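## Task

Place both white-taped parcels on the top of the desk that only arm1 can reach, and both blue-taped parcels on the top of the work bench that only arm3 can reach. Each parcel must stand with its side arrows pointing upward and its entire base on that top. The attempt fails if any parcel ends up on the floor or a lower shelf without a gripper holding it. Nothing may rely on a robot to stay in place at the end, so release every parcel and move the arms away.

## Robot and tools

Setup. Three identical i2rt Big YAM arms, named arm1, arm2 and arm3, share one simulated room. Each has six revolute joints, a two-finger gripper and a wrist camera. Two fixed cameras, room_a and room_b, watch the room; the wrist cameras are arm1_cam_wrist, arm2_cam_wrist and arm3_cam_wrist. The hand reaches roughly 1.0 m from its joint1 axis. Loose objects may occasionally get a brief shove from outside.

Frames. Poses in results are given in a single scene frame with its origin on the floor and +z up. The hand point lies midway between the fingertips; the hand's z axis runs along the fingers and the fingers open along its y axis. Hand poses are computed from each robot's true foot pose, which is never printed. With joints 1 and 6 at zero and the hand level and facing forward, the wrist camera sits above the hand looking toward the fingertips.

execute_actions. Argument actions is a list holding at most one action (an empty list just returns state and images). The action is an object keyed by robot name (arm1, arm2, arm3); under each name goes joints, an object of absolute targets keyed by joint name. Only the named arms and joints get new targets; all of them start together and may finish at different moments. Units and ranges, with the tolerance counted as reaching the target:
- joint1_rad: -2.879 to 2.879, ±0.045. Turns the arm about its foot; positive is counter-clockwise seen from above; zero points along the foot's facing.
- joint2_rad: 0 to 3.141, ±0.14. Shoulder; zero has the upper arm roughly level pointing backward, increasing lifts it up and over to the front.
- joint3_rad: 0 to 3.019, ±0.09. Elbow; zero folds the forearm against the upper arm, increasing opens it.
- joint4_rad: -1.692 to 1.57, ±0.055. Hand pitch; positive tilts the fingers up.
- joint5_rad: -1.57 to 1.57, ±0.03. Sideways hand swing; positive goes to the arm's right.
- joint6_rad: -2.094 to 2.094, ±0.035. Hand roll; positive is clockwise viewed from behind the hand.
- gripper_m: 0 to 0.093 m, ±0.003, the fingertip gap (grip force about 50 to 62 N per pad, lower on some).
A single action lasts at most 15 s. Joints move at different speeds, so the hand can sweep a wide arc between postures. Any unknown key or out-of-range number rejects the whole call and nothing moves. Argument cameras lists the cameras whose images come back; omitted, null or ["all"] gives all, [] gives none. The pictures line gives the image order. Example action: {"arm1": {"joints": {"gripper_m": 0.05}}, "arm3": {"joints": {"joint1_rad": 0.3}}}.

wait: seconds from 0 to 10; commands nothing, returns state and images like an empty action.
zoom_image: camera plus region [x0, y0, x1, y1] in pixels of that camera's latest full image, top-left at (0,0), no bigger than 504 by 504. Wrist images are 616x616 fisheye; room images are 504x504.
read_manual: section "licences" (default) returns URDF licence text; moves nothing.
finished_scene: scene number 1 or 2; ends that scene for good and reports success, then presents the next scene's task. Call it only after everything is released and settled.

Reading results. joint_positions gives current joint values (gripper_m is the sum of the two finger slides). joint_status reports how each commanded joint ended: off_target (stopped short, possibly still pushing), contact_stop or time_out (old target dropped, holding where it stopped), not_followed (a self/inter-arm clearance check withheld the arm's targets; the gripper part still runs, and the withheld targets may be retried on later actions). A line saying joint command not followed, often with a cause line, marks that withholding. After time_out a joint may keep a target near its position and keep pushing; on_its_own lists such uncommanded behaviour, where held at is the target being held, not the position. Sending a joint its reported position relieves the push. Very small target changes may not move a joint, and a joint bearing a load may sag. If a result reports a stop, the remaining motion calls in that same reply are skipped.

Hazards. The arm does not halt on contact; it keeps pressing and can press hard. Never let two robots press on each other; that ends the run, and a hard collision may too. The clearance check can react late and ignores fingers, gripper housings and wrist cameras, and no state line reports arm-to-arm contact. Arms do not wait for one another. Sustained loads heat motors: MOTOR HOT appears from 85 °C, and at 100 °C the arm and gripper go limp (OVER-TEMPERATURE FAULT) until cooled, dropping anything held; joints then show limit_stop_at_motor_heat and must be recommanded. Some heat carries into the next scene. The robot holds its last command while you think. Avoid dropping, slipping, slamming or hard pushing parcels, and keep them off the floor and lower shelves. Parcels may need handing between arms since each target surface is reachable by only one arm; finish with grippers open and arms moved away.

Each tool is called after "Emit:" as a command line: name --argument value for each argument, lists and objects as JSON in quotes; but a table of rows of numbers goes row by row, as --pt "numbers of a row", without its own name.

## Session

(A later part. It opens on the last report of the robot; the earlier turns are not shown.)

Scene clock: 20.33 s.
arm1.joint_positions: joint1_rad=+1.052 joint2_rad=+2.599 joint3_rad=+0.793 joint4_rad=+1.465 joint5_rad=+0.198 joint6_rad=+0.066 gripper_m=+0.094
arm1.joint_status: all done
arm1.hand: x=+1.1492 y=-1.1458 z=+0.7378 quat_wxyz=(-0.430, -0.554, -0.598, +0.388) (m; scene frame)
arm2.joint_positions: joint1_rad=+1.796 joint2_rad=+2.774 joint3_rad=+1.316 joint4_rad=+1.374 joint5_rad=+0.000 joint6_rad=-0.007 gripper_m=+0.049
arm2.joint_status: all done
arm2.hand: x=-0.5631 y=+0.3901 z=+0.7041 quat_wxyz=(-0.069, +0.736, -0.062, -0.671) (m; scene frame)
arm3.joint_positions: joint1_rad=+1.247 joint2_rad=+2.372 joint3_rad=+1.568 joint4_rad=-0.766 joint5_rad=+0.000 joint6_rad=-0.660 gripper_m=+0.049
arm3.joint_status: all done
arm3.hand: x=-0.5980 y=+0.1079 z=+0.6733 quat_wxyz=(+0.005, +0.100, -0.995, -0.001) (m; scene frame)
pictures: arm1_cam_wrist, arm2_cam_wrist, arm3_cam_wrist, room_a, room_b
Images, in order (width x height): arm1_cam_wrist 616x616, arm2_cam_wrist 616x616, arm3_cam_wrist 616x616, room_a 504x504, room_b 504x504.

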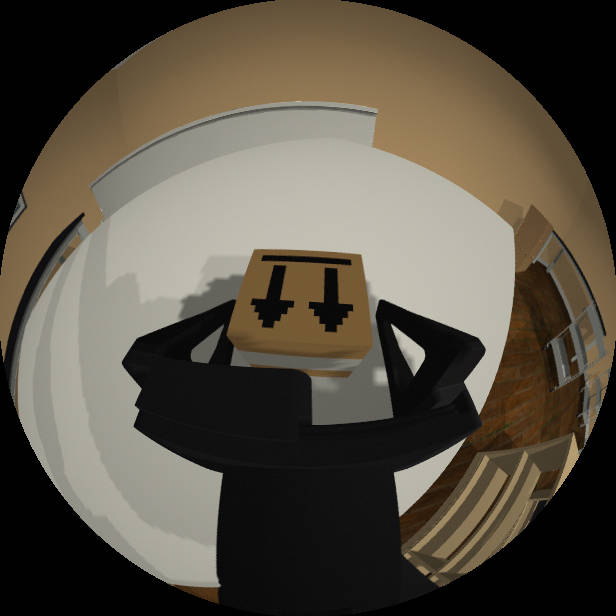

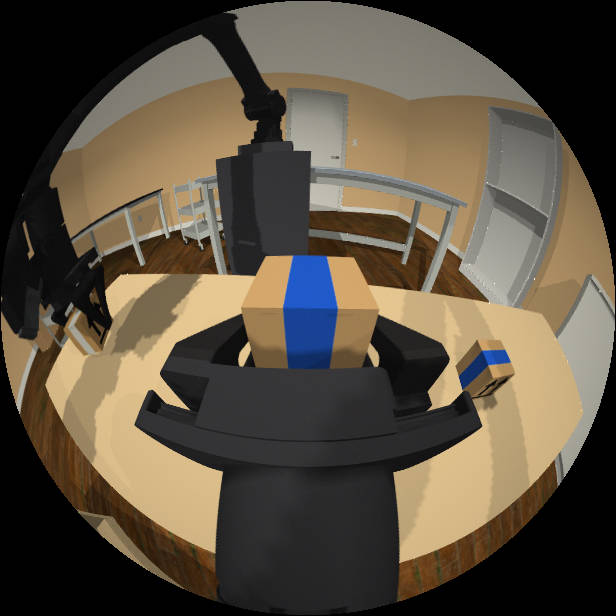

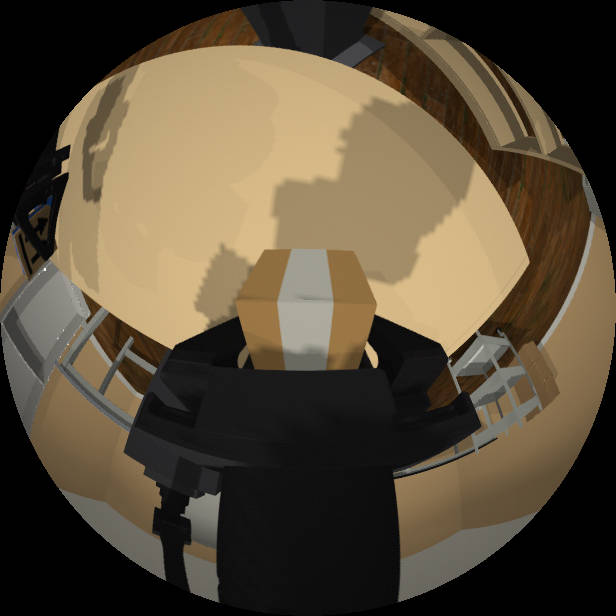

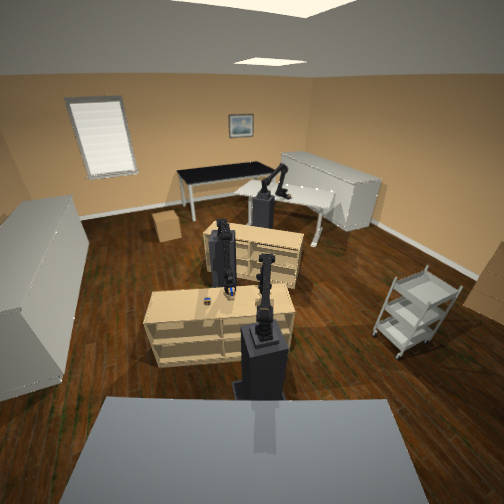

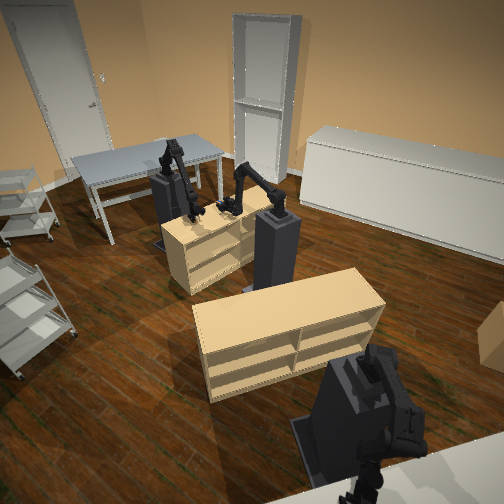

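Emit:
execute_actions --actions '[{"arm1":{"joints":{"gripper_m":0.03}},"arm2":{"joints":{"joint2_rad":2.89,"joint3_rad":1.42,"joint4_rad":1.41}},"arm3":{"joints":{"joint2_rad":2.43,"joint3_rad":1.62,"joint4_rad":-0.71}}}]' --cameras '["arm1_cam_wrist"]'

Emit:
execute_actions --actions '[{"arm1":{"joints":{"joint2_rad":2.0,"joint3_rad":1.0}},"arm2":{"joints":{"joint2_rad":2.94,"joint3_rad":1.45}},"arm3":{"joints":{"joint2_rad":2.465}}}]' --cameras '["arm1_cam_wrist","arm2_cam_wrist","arm3_cam_wrist"]'

Scene clock: 21.80 s.
arm1.joint_positions: joint1_rad=+1.052 joint2_rad=+2.599 joint3_rad=+0.793 joint4_rad=+1.465 joint5_rad=+0.198 joint6_rad=+0.066 gripper_m=+0.055
arm1.joint_status: gripper_m off_target (ended at +0.055, target +0.030)
arm1.hand: x=+1.1491 y=-1.1458 z=+0.7378 quat_wxyz=(-0.430, -0.554, -0.598, +0.388) (m; scene frame)
arm2.joint_positions: joint1_rad=+1.796 joint2_rad=+2.907 joint3_rad=+1.412 joint4_rad=+1.386 joint5_rad=+0.000 joint6_rad=-0.007 gripper_m=+0.049
arm2.joint_status: all done
arm2.hand: x=-0.5546 y=+0.3892 z=+0.6463 quat_wxyz=(-0.068, +0.744, -0.063, -0.662) (m; scene frame)
arm3.joint_positions: joint1_rad=+1.247 joint2_rad=+2.439 joint3_rad=+1.585 joint4_rad=-0.723 joint5_rad=+0.000 joint6_rad=-0.660 gripper_m=+0.049
arm3.joint_status: all done
arm3.hand: x=-0.6004 y=+0.1090 z=+0.6384 quat_wxyz=(+0.008, +0.100, -0.995, -0.003) (m; scene frame)
pictures: arm1_cam_wrist
Images, in order (width x height): arm1_cam_wrist 616x616.

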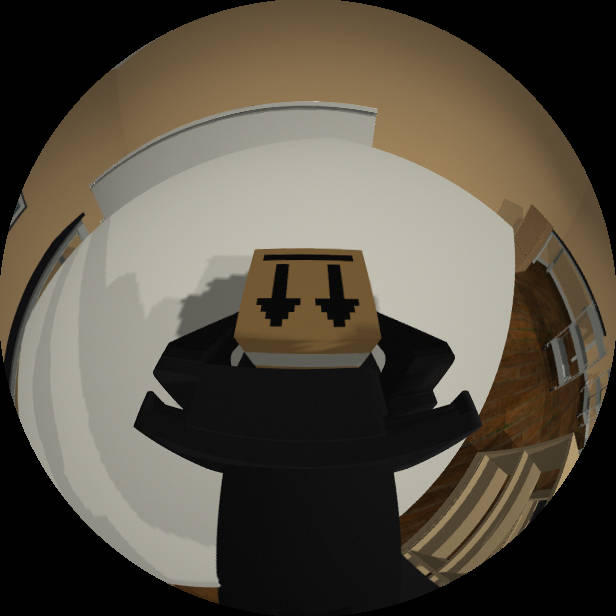

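Scene clock: 23.23 s.
arm1.joint_positions: joint1_rad=+1.052 joint2_rad=+1.997 joint3_rad=+0.994 joint4_rad=+1.479 joint5_rad=+0.198 joint6_rad=+0.066 gripper_m=+0.055
arm1.joint_status: all done
arm1.hand: x=+1.1832 y=-1.2819 z=+1.1585 quat_wxyz=(-0.671, -0.394, -0.349, +0.522) (m; scene frame)
arm2.joint_positions: joint1_rad=+1.796 joint2_rad=+2.923 joint3_rad=+1.435 joint4_rad=+1.393 joint5_rad=+0.000 joint6_rad=-0.002 gripper_m=+0.049
arm2.joint_status: all done
arm2.hand: x=-0.5581 y=+0.3898 z=+0.6438 quat_wxyz=(-0.067, +0.739, -0.064, -0.667) (m; scene frame)
arm3.joint_positions: joint1_rad=+1.247 joint2_rad=+2.447 joint3_rad=+1.587 joint4_rad=-0.723 joint5_rad=+0.000 joint6_rad=-0.660 gripper_m=+0.049
arm3.joint_status: all done
arm3.hand: x=-0.6020 y=+0.1098 z=+0.6343 quat_wxyz=(+0.011, +0.100, -0.995, -0.005) (m; scene frame)
pictures: arm1_cam_wrist, arm2_cam_wrist, arm3_cam_wrist
Images, in order (width x height): arm1_cam_wrist 616x616, arm2_cam_wrist 616x616, arm3_cam_wrist 616x616.

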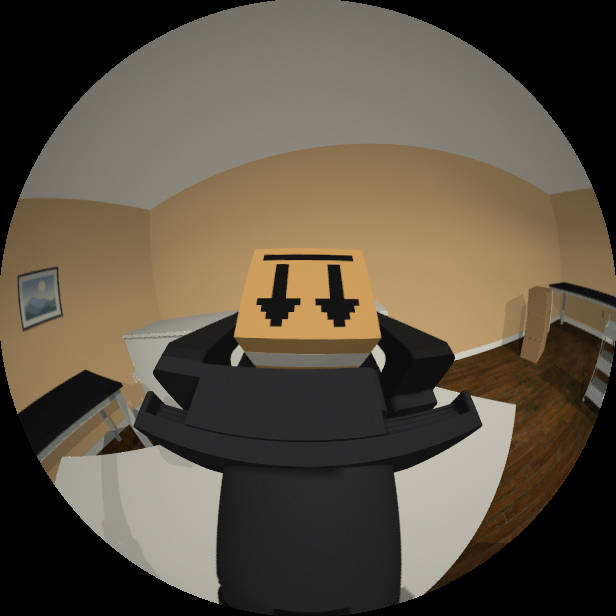

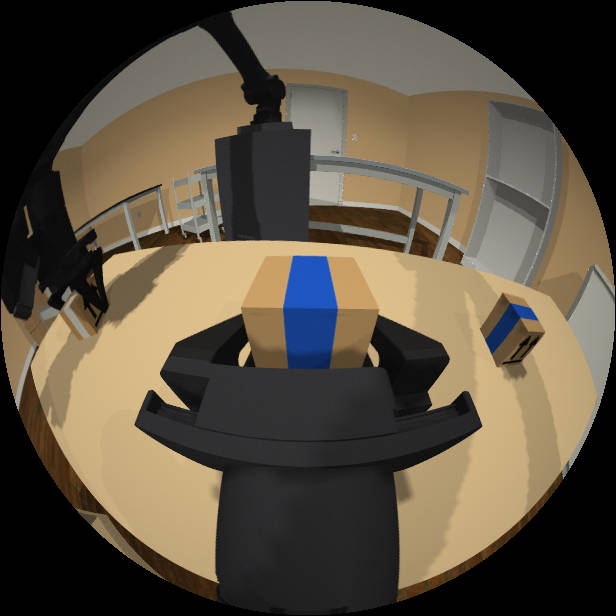

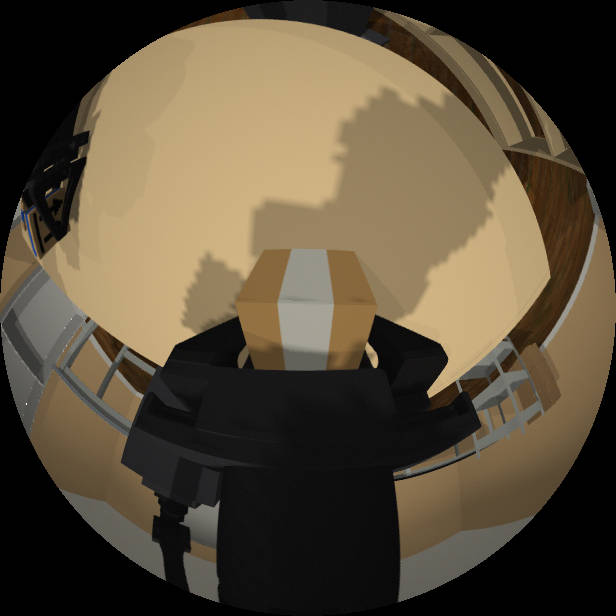

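Emit:
execute_actions --actions '[{"arm1":{"joints":{"joint3_rad":1.57,"joint4_rad":-0.5,"joint5_rad":0,"joint6_rad":0}},"arm2":{"joints":{"gripper_m":0.093}},"arm3":{"joints":{"gripper_m":0.093}}}]' --cameras '["arm2_cam_wrist"]'

Emit:
execute_actions --actions '[{"arm1":{"joints":{"joint2_rad":2.25,"joint4_rad":-1.17}},"arm2":{"joints":{"joint2_rad":2.5}},"arm3":{"joints":{"joint2_rad":2.05}}}]' --cameras '[]'

Emit:
execute_actions --actions '[{"arm1":{"joints":{"joint2_rad":2.33,"joint4_rad":-1.1}},"arm2":{"joints":{"joint2_rad":1.8,"joint4_rad":-1.2}},"arm3":{"joints":{"joint2_rad":1.3,"joint3_rad":1.2,"joint4_rad":-1.4}}}]' --cameras '["room_b"]'

Emit:
execute_actions --actions '[{"arm1":{"joints":{"joint2_rad":2.375}},"arm2":{"joints":{"joint1_rad":2.2}},"arm3":{"joints":{"joint1_rad":2.054,"joint6_rad":0}}}]' --cameras '["arm1_cam_wrist","arm2_cam_wrist","arm3_cam_wrist"]'

Scene clock: 25.90 s.
arm1.joint_positions: joint1_rad=+1.051 joint2_rad=+2.010 joint3_rad=+1.531 joint4_rad=-0.489 joint5_rad=+0.003 joint6_rad=+0.010 gripper_m=+0.055
arm1.joint_status: all done
arm1.hand: x=+1.2353 y=-1.3302 z=+0.9890 quat_wxyz=(-0.244, -0.575, -0.762, +0.171) (m; scene frame)
arm2.joint_positions: joint1_rad=+1.796 joint2_rad=+2.923 joint3_rad=+1.437 joint4_rad=+1.393 joint5_rad=+0.000 joint6_rad=-0.001 gripper_m=+0.093
arm2.joint_status: all done
arm2.hand: x=-0.5588 y=+0.3899 z=+0.6443 quat_wxyz=(-0.066, +0.738, -0.064, -0.668) (m; scene frame)
arm3.joint_positions: joint1_rad=+1.247 joint2_rad=+2.447 joint3_rad=+1.588 joint4_rad=-0.723 joint5_rad=-0.001 joint6_rad=-0.659 gripper_m=+0.093
arm3.joint_status: all done
arm3.hand: x=-0.6012 y=+0.1095 z=+0.6346 quat_wxyz=(+0.010, +0.100, -0.995, -0.005) (m; scene frame)
pictures: arm2_cam_wrist
Images, in order (width x height): arm2_cam_wrist 616x616.

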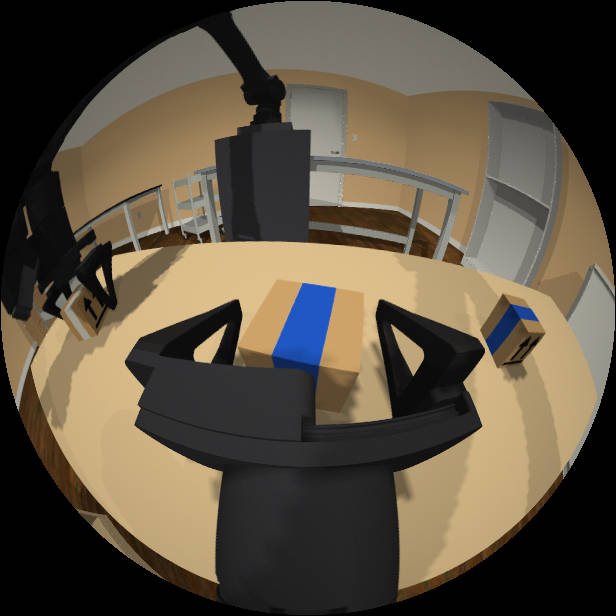

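Scene clock: 27.53 s.
arm1.joint_positions: joint1_rad=+1.051 joint2_rad=+2.286 joint3_rad=+1.537 joint4_rad=-1.153 joint5_rad=+0.003 joint6_rad=+0.010 gripper_m=+0.055
arm1.joint_status: all done
arm1.hand: x=+1.1799 y=-1.1366 z=+0.8023 quat_wxyz=(+0.129, -0.591, -0.790, -0.103) (m; scene frame)
arm2.joint_positions: joint1_rad=+1.796 joint2_rad=+2.509 joint3_rad=+1.441 joint4_rad=+1.400 joint5_rad=+0.000 joint6_rad=-0.001 gripper_m=+0.093
arm2.joint_status: all done
arm2.hand: x=-0.6599 y=+0.4054 z=+0.9455 quat_wxyz=(-0.079, +0.581, -0.049, -0.809) (m; scene frame)
arm3.joint_positions: joint1_rad=+1.247 joint2_rad=+2.060 joint3_rad=+1.606 joint4_rad=-0.719 joint5_rad=-0.001 joint6_rad=-0.659 gripper_m=+0.093
arm3.joint_status: all done
arm3.hand: x=-0.5130 y=+0.0667 z=+0.8868 quat_wxyz=(-0.163, +0.098, -0.976, +0.103) (m; scene frame)
pictures: none
No camera images: the call's "cameras" was empty. Leave "cameras" out to get every camera's image.

Scene clock: 29.80 s.
arm1.joint_positions: joint1_rad=+1.051 joint2_rad=+2.333 joint3_rad=+1.538 joint4_rad=-1.112 joint5_rad=+0.003 joint6_rad=+0.010 gripper_m=+0.055
arm1.joint_status: all done
arm1.hand: x=+1.1796 y=-1.1342 z=+0.7758 quat_wxyz=(+0.131, -0.590, -0.790, -0.104) (m; scene frame)
arm2.joint_positions: joint1_rad=+1.796 joint2_rad=+1.819 joint3_rad=+1.428 joint4_rad=-1.187 joint5_rad=+0.000 joint6_rad=-0.001 gripper_m=+0.093
arm2.joint_status: all done
arm2.hand: x=-0.4127 y=+0.3586 z=+0.9919 quat_wxyz=(-0.005, +0.996, -0.092, +0.007) (m; scene frame)
arm3.joint_positions: joint1_rad=+1.247 joint2_rad=+1.295 joint3_rad=+1.202 joint4_rad=-1.386 joint5_rad=-0.001 joint6_rad=-0.659 gripper_m=+0.093
arm3.joint_status: all done
arm3.hand: x=-0.7898 y=+0.2046 z=+1.0849 quat_wxyz=(-0.034, +0.100, -0.994, +0.023) (m; scene frame)
pictures: room_b
Images, in order (width x height): room_b 504x504.

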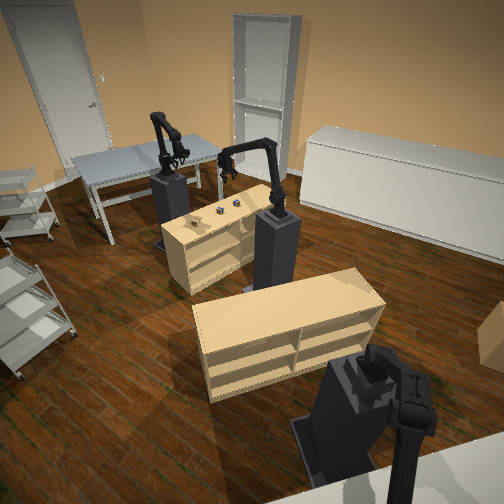

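Scene clock: 31.43 s.
arm1.joint_positions: joint1_rad=+1.051 joint2_rad=+2.378 joint3_rad=+1.538 joint4_rad=-1.112 joint5_rad=+0.003 joint6_rad=+0.010 gripper_m=+0.055
arm1.joint_status: all done
arm1.hand: x=+1.1762 y=-1.1218 z=+0.7539 quat_wxyz=(+0.148, -0.588, -0.787, -0.117) (m; scene frame)
arm2.joint_positions: joint1_rad=+2.198 joint2_rad=+1.819 joint3_rad=+1.428 joint4_rad=-1.187 joint5_rad=-0.002 joint6_rad=-0.001 gripper_m=+0.093
arm2.joint_status: all done
arm2.hand: x=-0.4095 y=+0.1460 z=+0.9899 quat_wxyz=(-0.004, +0.994, +0.108, +0.008) (m; scene frame)
arm3.joint_positions: joint1_rad=+2.053 joint2_rad=+1.296 joint3_rad=+1.202 joint4_rad=-1.386 joint5_rad=+0.000 joint6_rad=-0.012 gripper_m=+0.093
arm3.joint_status: all done
arm3.hand: x=-0.7720 y=+0.5073 z=+1.0846 quat_wxyz=(-0.040, +0.177, -0.983, -0.009) (m; scene frame)
pictures: arm1_cam_wrist, arm2_cam_wrist, arm3_cam_wrist
Images, in order (width x height): arm1_cam_wrist 616x616, arm2_cam_wrist 616x616, arm3_cam_wrist 616x616.

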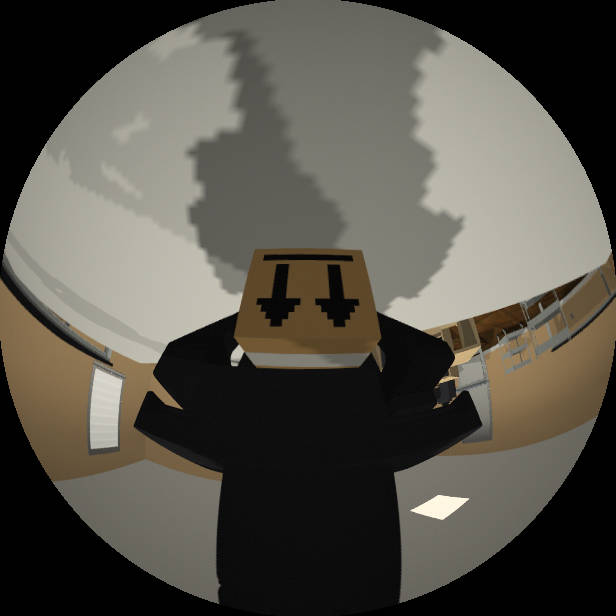

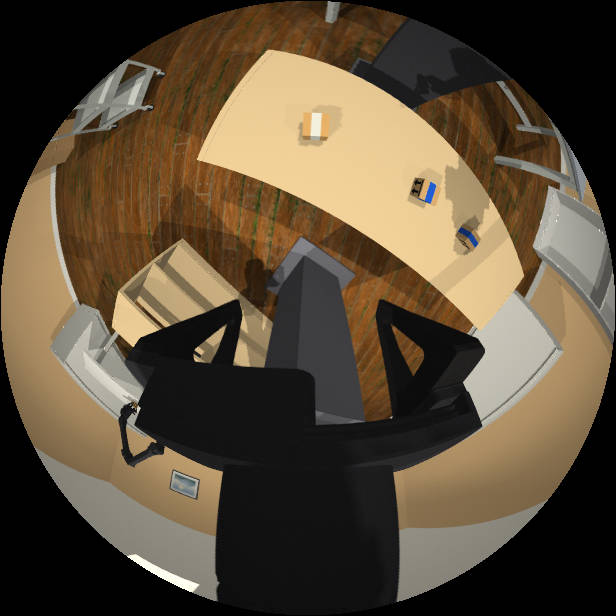

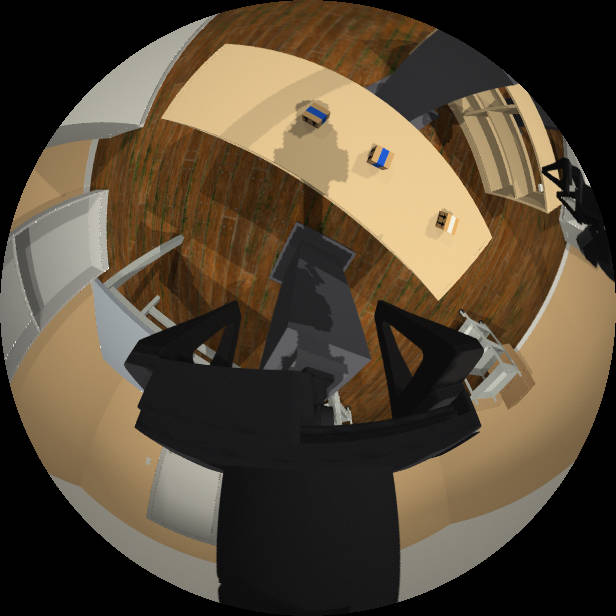

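Emit:
execute_actions --actions '[{"arm1":{"joints":{"joint2_rad":2.41,"joint4_rad":-1.06}},"arm2":{"joints":{"joint1_rad":2.18,"joint2_rad":2.42,"joint3_rad":2.12,"joint4_rad":-1.22}}}]'

Scene clock: 34.23 s.
arm1.joint_positions: joint1_rad=+1.051 joint2_rad=+2.395 joint3_rad=+1.541 joint4_rad=-1.074 joint5_rad=+0.003 joint6_rad=+0.010 gripper_m=+0.055
arm1.joint_status: all done
arm1.hand: x=+1.1778 y=-1.1264 z=+0.7424 quat_wxyz=(+0.139, -0.589, -0.788, -0.110) (m; scene frame)
arm2.joint_positions: joint1_rad=+2.185 joint2_rad=+2.438 joint3_rad=+2.075 joint4_rad=-1.213 joint5_rad=-0.002 joint6_rad=-0.001 gripper_m=+0.093
arm2.joint_status: all done
arm2.hand: x=-0.5843 y=+0.1182 z=+0.8410 quat_wxyz=(-0.004, +0.995, +0.102, +0.007) (m; scene frame)
arm3.joint_positions: joint1_rad=+2.053 joint2_rad=+1.296 joint3_rad=+1.202 joint4_rad=-1.386 joint5_rad=+0.000 joint6_rad=-0.011 gripper_m=+0.093
arm3.joint_status: not commanded
arm3.hand: x=-0.7720 y=+0.5073 z=+1.0846 quat_wxyz=(-0.040, +0.177, -0.983, -0.009) (m; scene frame)
pictures: arm1_cam_wrist, arm2_cam_wrist, arm3_cam_wrist, room_a, room_b
Images, in order (width x height): arm1_cam_wrist 616x616, arm2_cam_wrist 616x616, arm3_cam_wrist 616x616, room_a 504x504, room_b 504x504.

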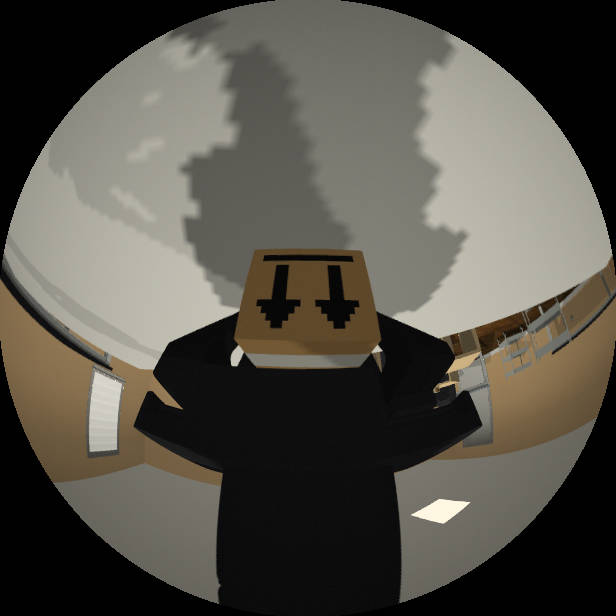

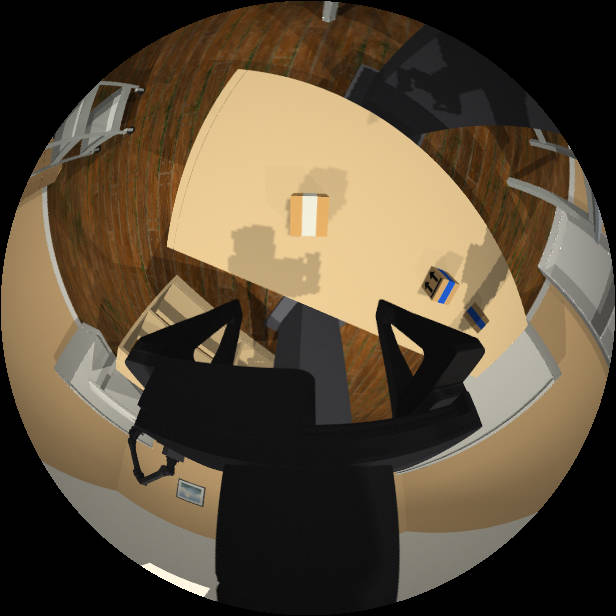

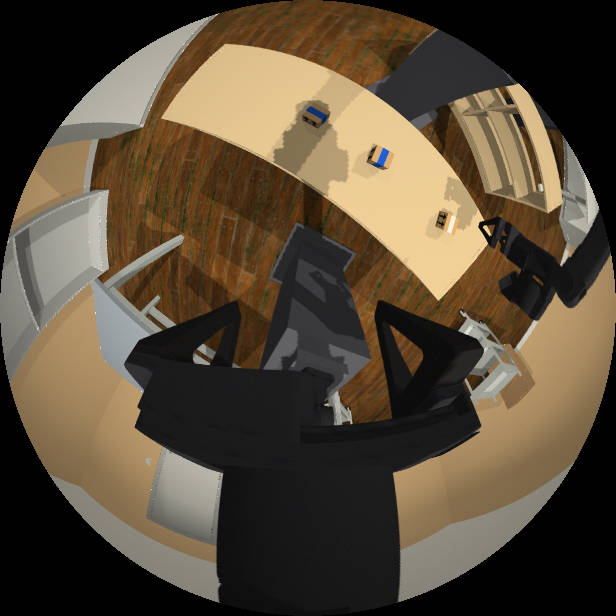

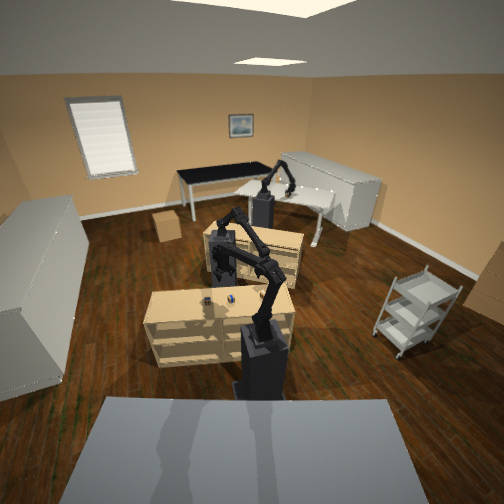

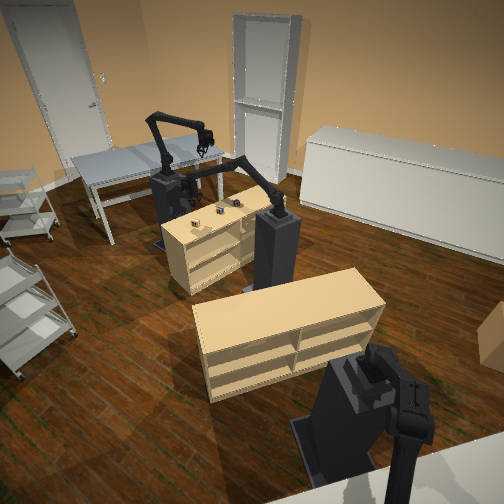

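Emit:
execute_actions --actions '[{"arm1":{"joints":{"joint2_rad":2.43}},"arm2":{"joints":{"joint2_rad":2.67,"joint3_rad":2.18,"joint4_rad":-1.02}},"arm3":{"joints":{"joint1_rad":2.04,"joint2_rad":2.48,"joint3_rad":1.98,"joint4_rad":-1.0,"joint6_rad":0.55}}}]' --cameras '["arm1_cam_wrist","arm2_cam_wrist","arm3_cam_wrist"]'

Scene clock: 36.47 s.
arm1.joint_positions: joint1_rad=+1.051 joint2_rad=+2.396 joint3_rad=+1.541 joint4_rad=-1.074 joint5_rad=+0.003 joint6_rad=+0.010 gripper_m=+0.055
arm1.joint_status: all done
arm1.hand: x=+1.1778 y=-1.1263 z=+0.7422 quat_wxyz=(+0.139, -0.589, -0.788, -0.110) (m; scene frame)
arm2.joint_positions: joint1_rad=+2.185 joint2_rad=+2.685 joint3_rad=+2.149 joint4_rad=-1.035 joint5_rad=-0.002 joint6_rad=-0.001 gripper_m=+0.093
arm2.joint_status: all done
arm2.hand: x=-0.5925 y=+0.1177 z=+0.6941 quat_wxyz=(-0.003, +0.995, +0.102, +0.005) (m; scene frame)
arm3.joint_positions: joint1_rad=+2.050 joint2_rad=+2.507 joint3_rad=+1.933 joint4_rad=-1.006 joint5_rad=+0.000 joint6_rad=+0.539 gripper_m=+0.093
arm3.joint_status: all done
arm3.hand: x=-0.4948 y=+0.6072 z=+0.6962 quat_wxyz=(+0.009, -0.098, -0.995, +0.002) (m; scene frame)
pictures: arm1_cam_wrist, arm2_cam_wrist, arm3_cam_wrist
Images, in order (width x height): arm1_cam_wrist 616x616, arm2_cam_wrist 616x616, arm3_cam_wrist 616x616.

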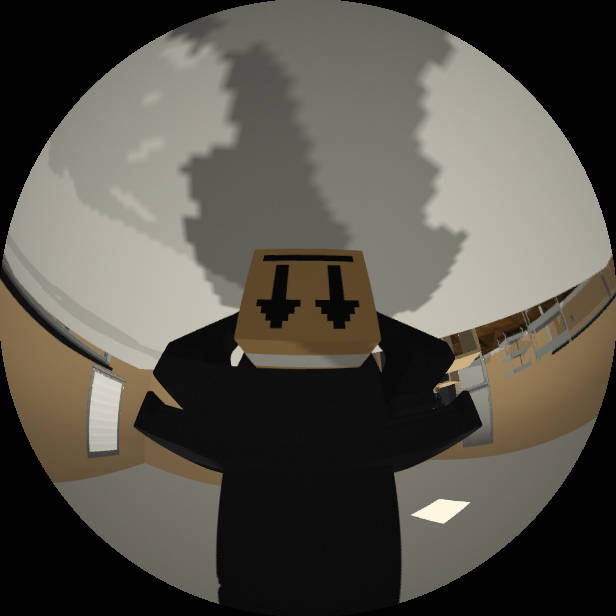

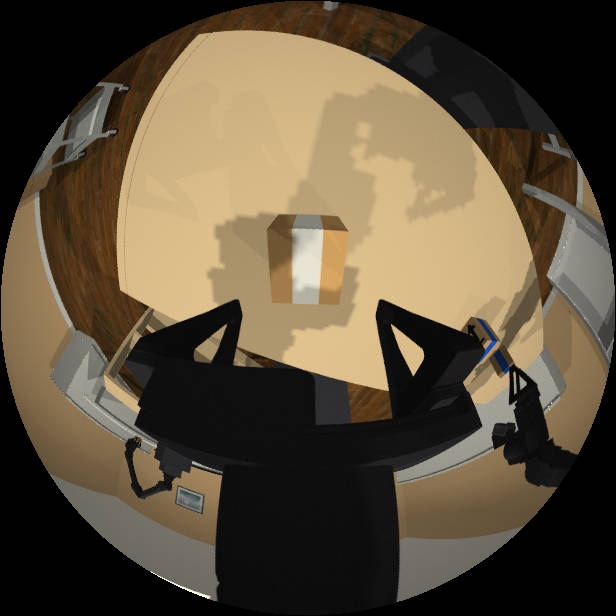

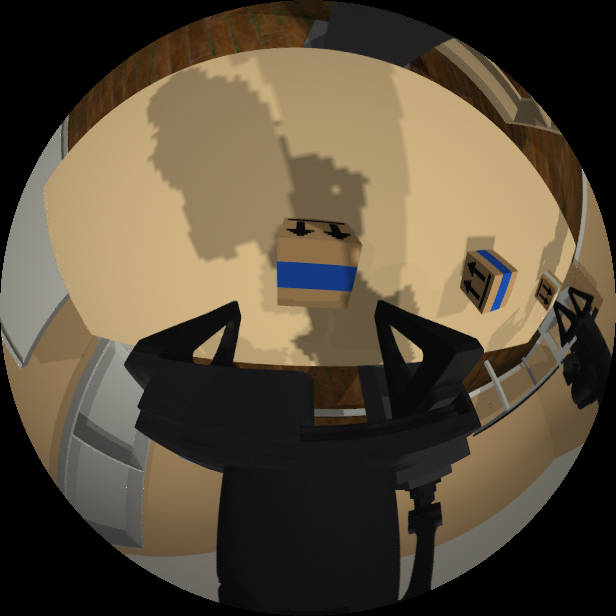

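Emit:
zoom_image --camera "arm3_cam_wrist" --region '[430,220,600,340]'

Emit:
execute_actions --actions '[{"arm1":{"joints":{"gripper_m":0.093,"joint2_rad":2.39}},"arm2":{"joints":{"joint2_rad":2.8,"joint3_rad":2.25,"joint4_rad":-0.97}},"arm3":{"joints":{"joint1_rad":2.025,"joint2_rad":2.6,"joint3_rad":2.02,"joint4_rad":-0.92,"joint6_rad":0.6}}}]' --cameras '["arm1_cam_wrist","arm2_cam_wrist","arm3_cam_wrist"]'

Region (430, 220, 600, 340) of arm3_cam_wrist's 616x616 image, scaled by 2.965, with more detail than that image has; it fills the top 356 rows of this view, and the rest is white.

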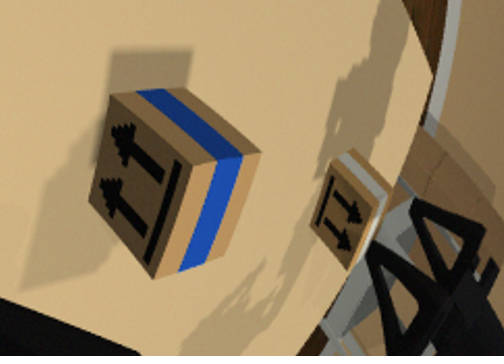

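Scene clock: 38.13 s.
arm1.joint_positions: joint1_rad=+1.051 joint2_rad=+2.396 joint3_rad=+1.541 joint4_rad=-1.073 joint5_rad=+0.003 joint6_rad=+0.010 gripper_m=+0.093
arm1.joint_status: all done
arm1.hand: x=+1.1779 y=-1.1265 z=+0.7421 quat_wxyz=(+0.139, -0.589, -0.788, -0.110) (m; scene frame)
arm2.joint_positions: joint1_rad=+2.185 joint2_rad=+2.810 joint3_rad=+2.224 joint4_rad=-0.980 joint5_rad=+0.000 joint6_rad=-0.002 gripper_m=+0.093
arm2.joint_status: all done
arm2.hand: x=-0.5934 y=+0.1179 z=+0.6311 quat_wxyz=(-0.004, +0.995, +0.103, +0.002) (m; scene frame)
arm3.joint_positions: joint1_rad=+2.029 joint2_rad=+2.615 joint3_rad=+1.985 joint4_rad=-0.933 joint5_rad=+0.000 joint6_rad=+0.589 gripper_m=+0.093
arm3.joint_status: all done
arm3.hand: x=-0.4827 y=+0.5964 z=+0.6401 quat_wxyz=(+0.002, -0.133, -0.991, -0.002) (m; scene frame)
pictures: arm1_cam_wrist, arm2_cam_wrist, arm3_cam_wrist
Images, in order (width x height): arm1_cam_wrist 616x616, arm2_cam_wrist 616x616, arm3_cam_wrist 616x616.

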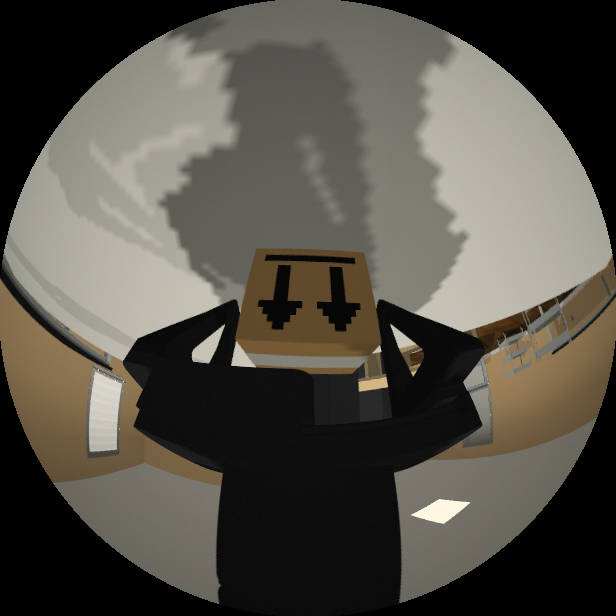

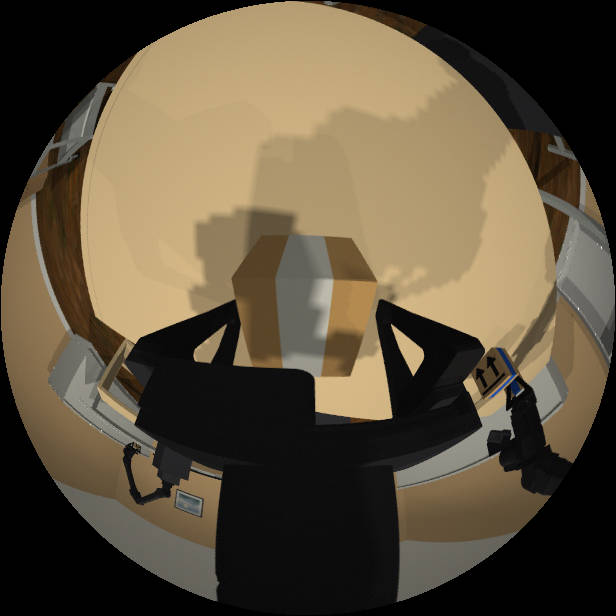

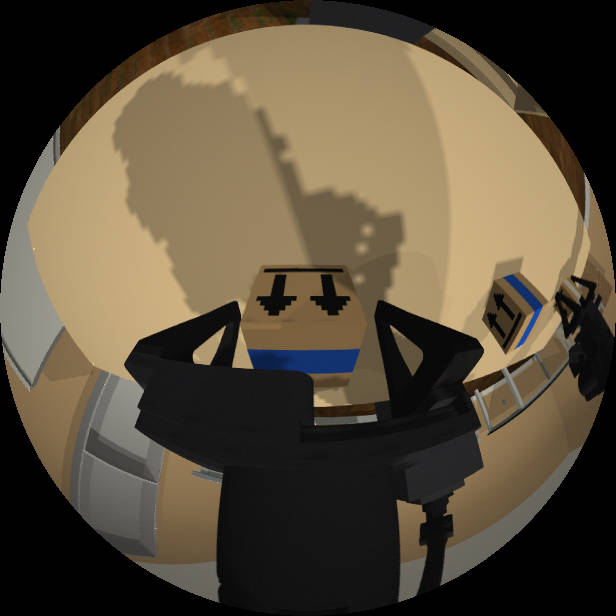

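Emit:
execute_actions --actions '[{"arm1":{"joints":{"joint2_rad":1.9,"joint4_rad":-0.9}},"arm2":{"joints":{"gripper_m":0.03}},"arm3":{"joints":{"joint4_rad":-0.98}}}]' --cameras '[]'

Emit:
execute_actions --actions '[{"arm1":{"joints":{"joint1_rad":-0.4,"joint2_rad":1.3,"joint3_rad":1.2,"joint4_rad":-1.4}},"arm2":{"joints":{"joint2_rad":2.3}},"arm3":{"joints":{"gripper_m":0.03}}}]' --cameras '["arm3_cam_wrist"]'

Emit:
execute_actions --actions '[{"arm2":{"joints":{"joint2_rad":1.1,"joint3_rad":1.2,"joint4_rad":-1.5}},"arm3":{"joints":{"joint2_rad":1.9}}}]' --cameras '["arm3_cam_wrist","room_a"]'

Scene clock: 40.47 s.
arm1.joint_positions: joint1_rad=+1.051 joint2_rad=+1.906 joint3_rad=+1.555 joint4_rad=-0.911 joint5_rad=+0.003 joint6_rad=+0.010 gripper_m=+0.093
arm1.joint_status: all done
arm1.hand: x=+1.2119 y=-1.2549 z=+1.0234 quat_wxyz=(-0.128, -0.594, -0.790, +0.086) (m; scene frame)
arm2.joint_positions: joint1_rad=+2.185 joint2_rad=+2.810 joint3_rad=+2.224 joint4_rad=-0.980 joint5_rad=+0.000 joint6_rad=-0.002 gripper_m=+0.049
arm2.joint_status: gripper_m off_target (ended at +0.049, target +0.030)
arm2.hand: x=-0.5934 y=+0.1179 z=+0.6311 quat_wxyz=(-0.004, +0.995, +0.103, +0.002) (m; scene frame)
arm3.joint_positions: joint1_rad=+2.029 joint2_rad=+2.615 joint3_rad=+1.985 joint4_rad=-0.966 joint5_rad=+0.000 joint6_rad=+0.589 gripper_m=+0.093
arm3.joint_status: all done
arm3.hand: x=-0.4905 y=+0.5937 z=+0.6402 quat_wxyz=(+0.017, -0.133, -0.991, +0.005) (m; scene frame)
pictures: none
No camera images: the call's "cameras" was empty. Leave "cameras" out to get every camera's image.

Scene clock: 42.30 s.
arm1.joint_positions: joint1_rad=-0.402 joint2_rad=+1.295 joint3_rad=+1.190 joint4_rad=-1.387 joint5_rad=+0.001 joint6_rad=+0.008 gripper_m=+0.093
arm1.joint_status: all done
arm1.hand: x=+0.6727 y=-0.7916 z=+1.1447 quat_wxyz=(-0.008, -0.979, -0.200, +0.031) (m; scene frame)
arm2.joint_positions: joint1_rad=+2.185 joint2_rad=+2.326 joint3_rad=+2.224 joint4_rad=-0.978 joint5_rad=+0.000 joint6_rad=-0.002 gripper_m=+0.049
arm2.joint_status: all done
arm2.hand: x=-0.6995 y=+0.0929 z=+1.0012 quat_wxyz=(+0.020, +0.966, +0.101, -0.237) (m; scene frame)
arm3.joint_positions: joint1_rad=+2.029 joint2_rad=+2.615 joint3_rad=+1.985 joint4_rad=-0.966 joint5_rad=+0.000 joint6_rad=+0.589 gripper_m=+0.049
arm3.joint_status: gripper_m off_target (ended at +0.049, target +0.030)
arm3.hand: x=-0.4906 y=+0.5937 z=+0.6402 quat_wxyz=(+0.017, -0.133, -0.991, +0.005) (m; scene frame)
pictures: arm3_cam_wrist
Images, in order (width x height): arm3_cam_wrist 616x616.

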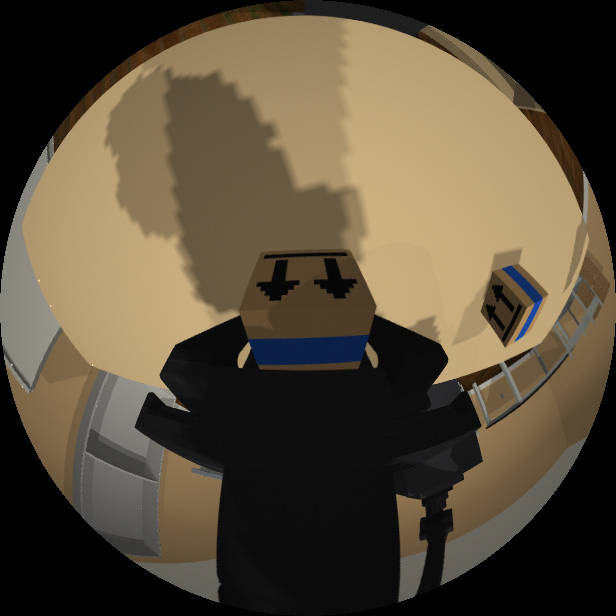

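Scene clock: 44.13 s.
arm1.joint_positions: joint1_rad=-0.402 joint2_rad=+1.295 joint3_rad=+1.190 joint4_rad=-1.387 joint5_rad=+0.001 joint6_rad=+0.008 gripper_m=+0.093
arm1.joint_status: not commanded
arm1.hand: x=+0.6727 y=-0.7916 z=+1.1447 quat_wxyz=(-0.008, -0.979, -0.200, +0.031) (m; scene frame)
arm2.joint_positions: joint1_rad=+2.185 joint2_rad=+1.111 joint3_rad=+1.188 joint4_rad=-1.492 joint5_rad=+0.000 joint6_rad=-0.002 gripper_m=+0.049
arm2.joint_status: all done
arm2.hand: x=-0.2182 y=+0.1911 z=+1.1890 quat_wxyz=(+0.003, +0.992, +0.103, -0.073) (m; scene frame)
arm3.joint_positions: joint1_rad=+2.029 joint2_rad=+1.931 joint3_rad=+2.008 joint4_rad=-0.971 joint5_rad=+0.000 joint6_rad=+0.589 gripper_m=+0.049
arm3.joint_status: all done
arm3.hand: x=-0.4208 y=+0.6144 z=+1.1469 quat_wxyz=(-0.293, -0.127, -0.936, -0.146) (m; scene frame)
pictures: arm3_cam_wrist, room_a
Images, in order (width x height): arm3_cam_wrist 616x616, room_a 504x504.

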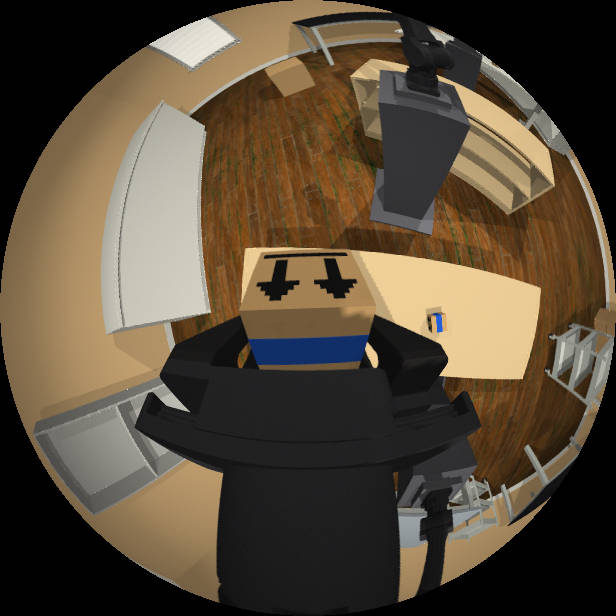

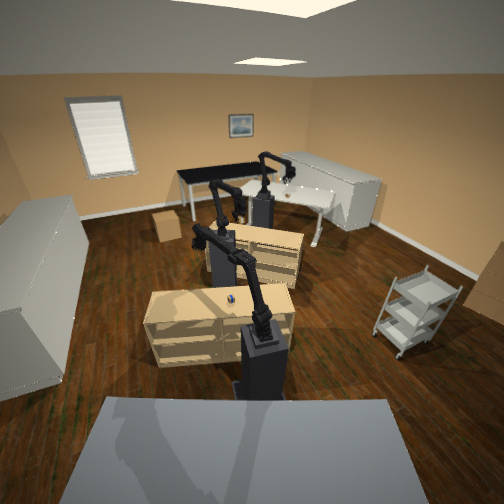

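Emit:
execute_actions --actions '[{"arm2":{"joints":{"joint1_rad":-2.14}},"arm3":{"joints":{"joint1_rad":-1.85,"joint2_rad":1.5,"joint3_rad":1.47,"joint4_rad":-0.94,"joint6_rad":0}}}]' --cameras '[]'

Emit:
execute_actions --actions '[{"arm2":{"joints":{"joint2_rad":2.5,"joint3_rad":1.83,"joint4_rad":-0.72}},"arm3":{"joints":{"joint2_rad":2.05}}}]'

Scene clock: 47.73 s.
arm1.joint_positions: joint1_rad=-0.402 joint2_rad=+1.295 joint3_rad=+1.190 joint4_rad=-1.387 joint5_rad=+0.001 joint6_rad=+0.008 gripper_m=+0.093
arm1.joint_status: not commanded
arm1.hand: x=+0.6727 y=-0.7916 z=+1.1447 quat_wxyz=(-0.008, -0.979, -0.200, +0.031) (m; scene frame)
arm2.joint_positions: joint1_rad=-2.140 joint2_rad=+1.111 joint3_rad=+1.188 joint4_rad=-1.492 joint5_rad=+0.001 joint6_rad=-0.002 gripper_m=+0.049
arm2.joint_status: all done
arm2.hand: x=+0.2941 y=-0.0192 z=+1.1911 quat_wxyz=(-0.070, -0.469, -0.880, +0.031) (m; scene frame)
arm3.joint_positions: joint1_rad=-1.857 joint2_rad=+1.526 joint3_rad=+1.469 joint4_rad=-0.955 joint5_rad=+0.001 joint6_rad=+0.011 gripper_m=+0.049
arm3.joint_status: all done
arm3.hand: x=-1.6686 y=+0.6168 z=+1.1431 quat_wxyz=(+0.057, -0.937, +0.207, +0.275) (m; scene frame)
pictures: none
No camera images: the call's "cameras" was empty. Leave "cameras" out to get every camera's image.

Scene clock: 49.77 s.
arm1.joint_positions: joint1_rad=-0.402 joint2_rad=+1.295 joint3_rad=+1.190 joint4_rad=-1.387 joint5_rad=+0.001 joint6_rad=+0.008 gripper_m=+0.093
arm1.joint_status: not commanded
arm1.hand: x=+0.6727 y=-0.7916 z=+1.1447 quat_wxyz=(-0.008, -0.979, -0.200, +0.031) (m; scene frame)
arm2.joint_positions: joint1_rad=-2.140 joint2_rad=+2.514 joint3_rad=+1.795 joint4_rad=-0.735 joint5_rad=+0.001 joint6_rad=-0.002 gripper_m=+0.049
arm2.joint_status: all done
arm2.hand: x=+0.4933 y=-0.3054 z=+0.7052 quat_wxyz=(-0.052, -0.469, -0.881, +0.021) (m; scene frame)
arm3.joint_positions: joint1_rad=-1.857 joint2_rad=+2.077 joint3_rad=+1.448 joint4_rad=-0.952 joint5_rad=+0.001 joint6_rad=+0.011 gripper_m=+0.049
arm3.joint_status: all done
arm3.hand: x=-1.6603 y=+0.6120 z=+0.8198 quat_wxyz=(-0.001, -0.977, +0.215, +0.000) (m; scene frame)
pictures: arm1_cam_wrist, arm2_cam_wrist, arm3_cam_wrist, room_a, room_b
Images, in order (width x height): arm1_cam_wrist 616x616, arm2_cam_wrist 616x616, arm3_cam_wrist 616x616, room_a 504x504, room_b 504x504.

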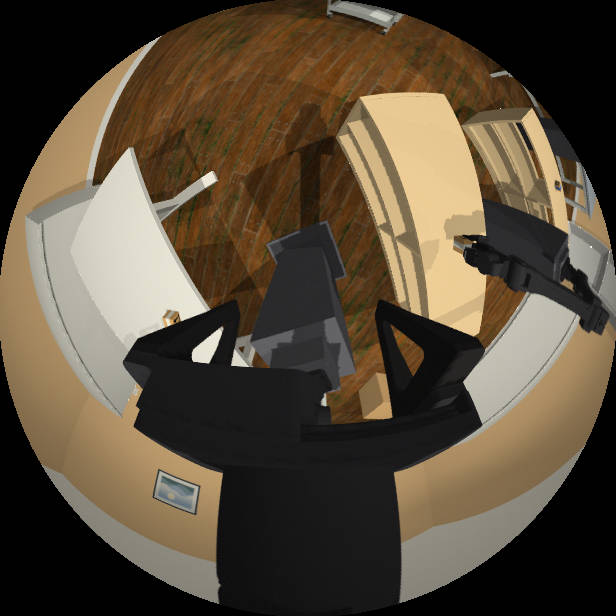

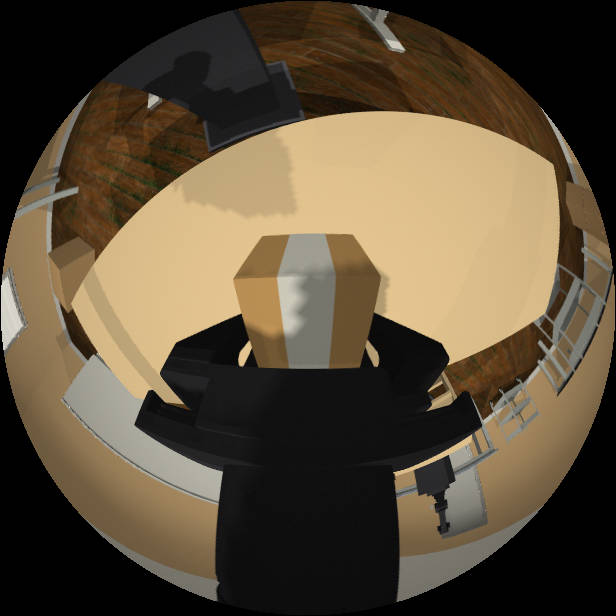

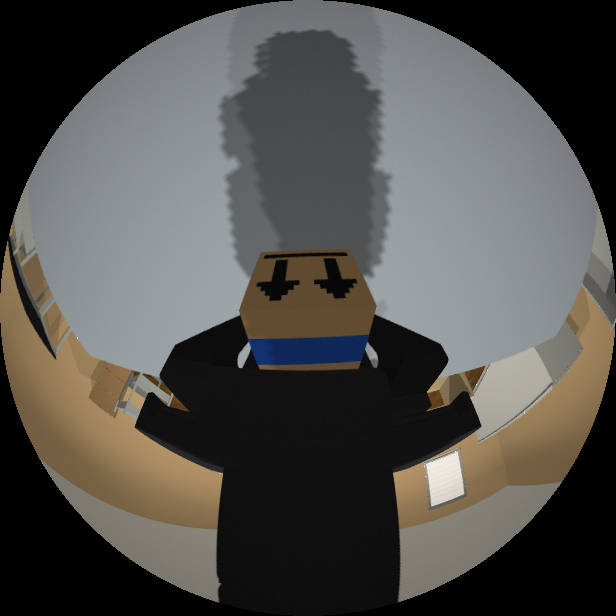

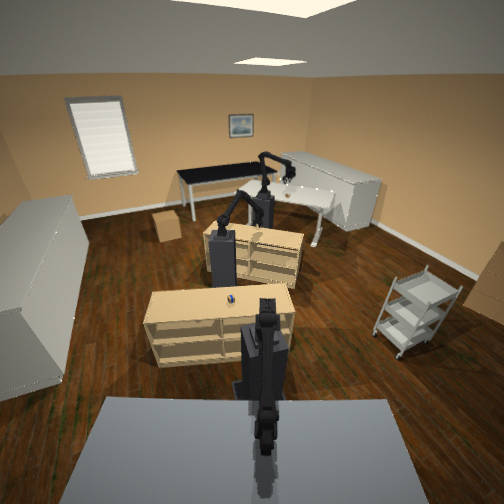

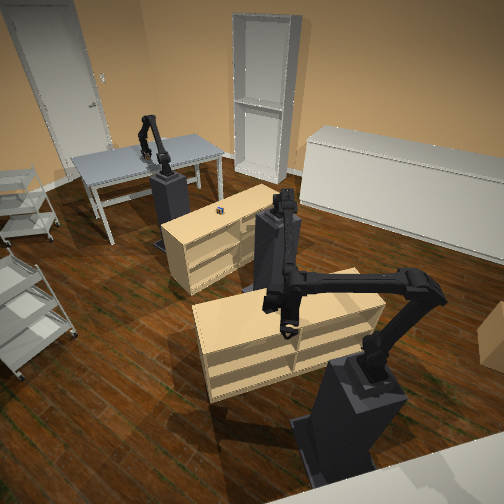

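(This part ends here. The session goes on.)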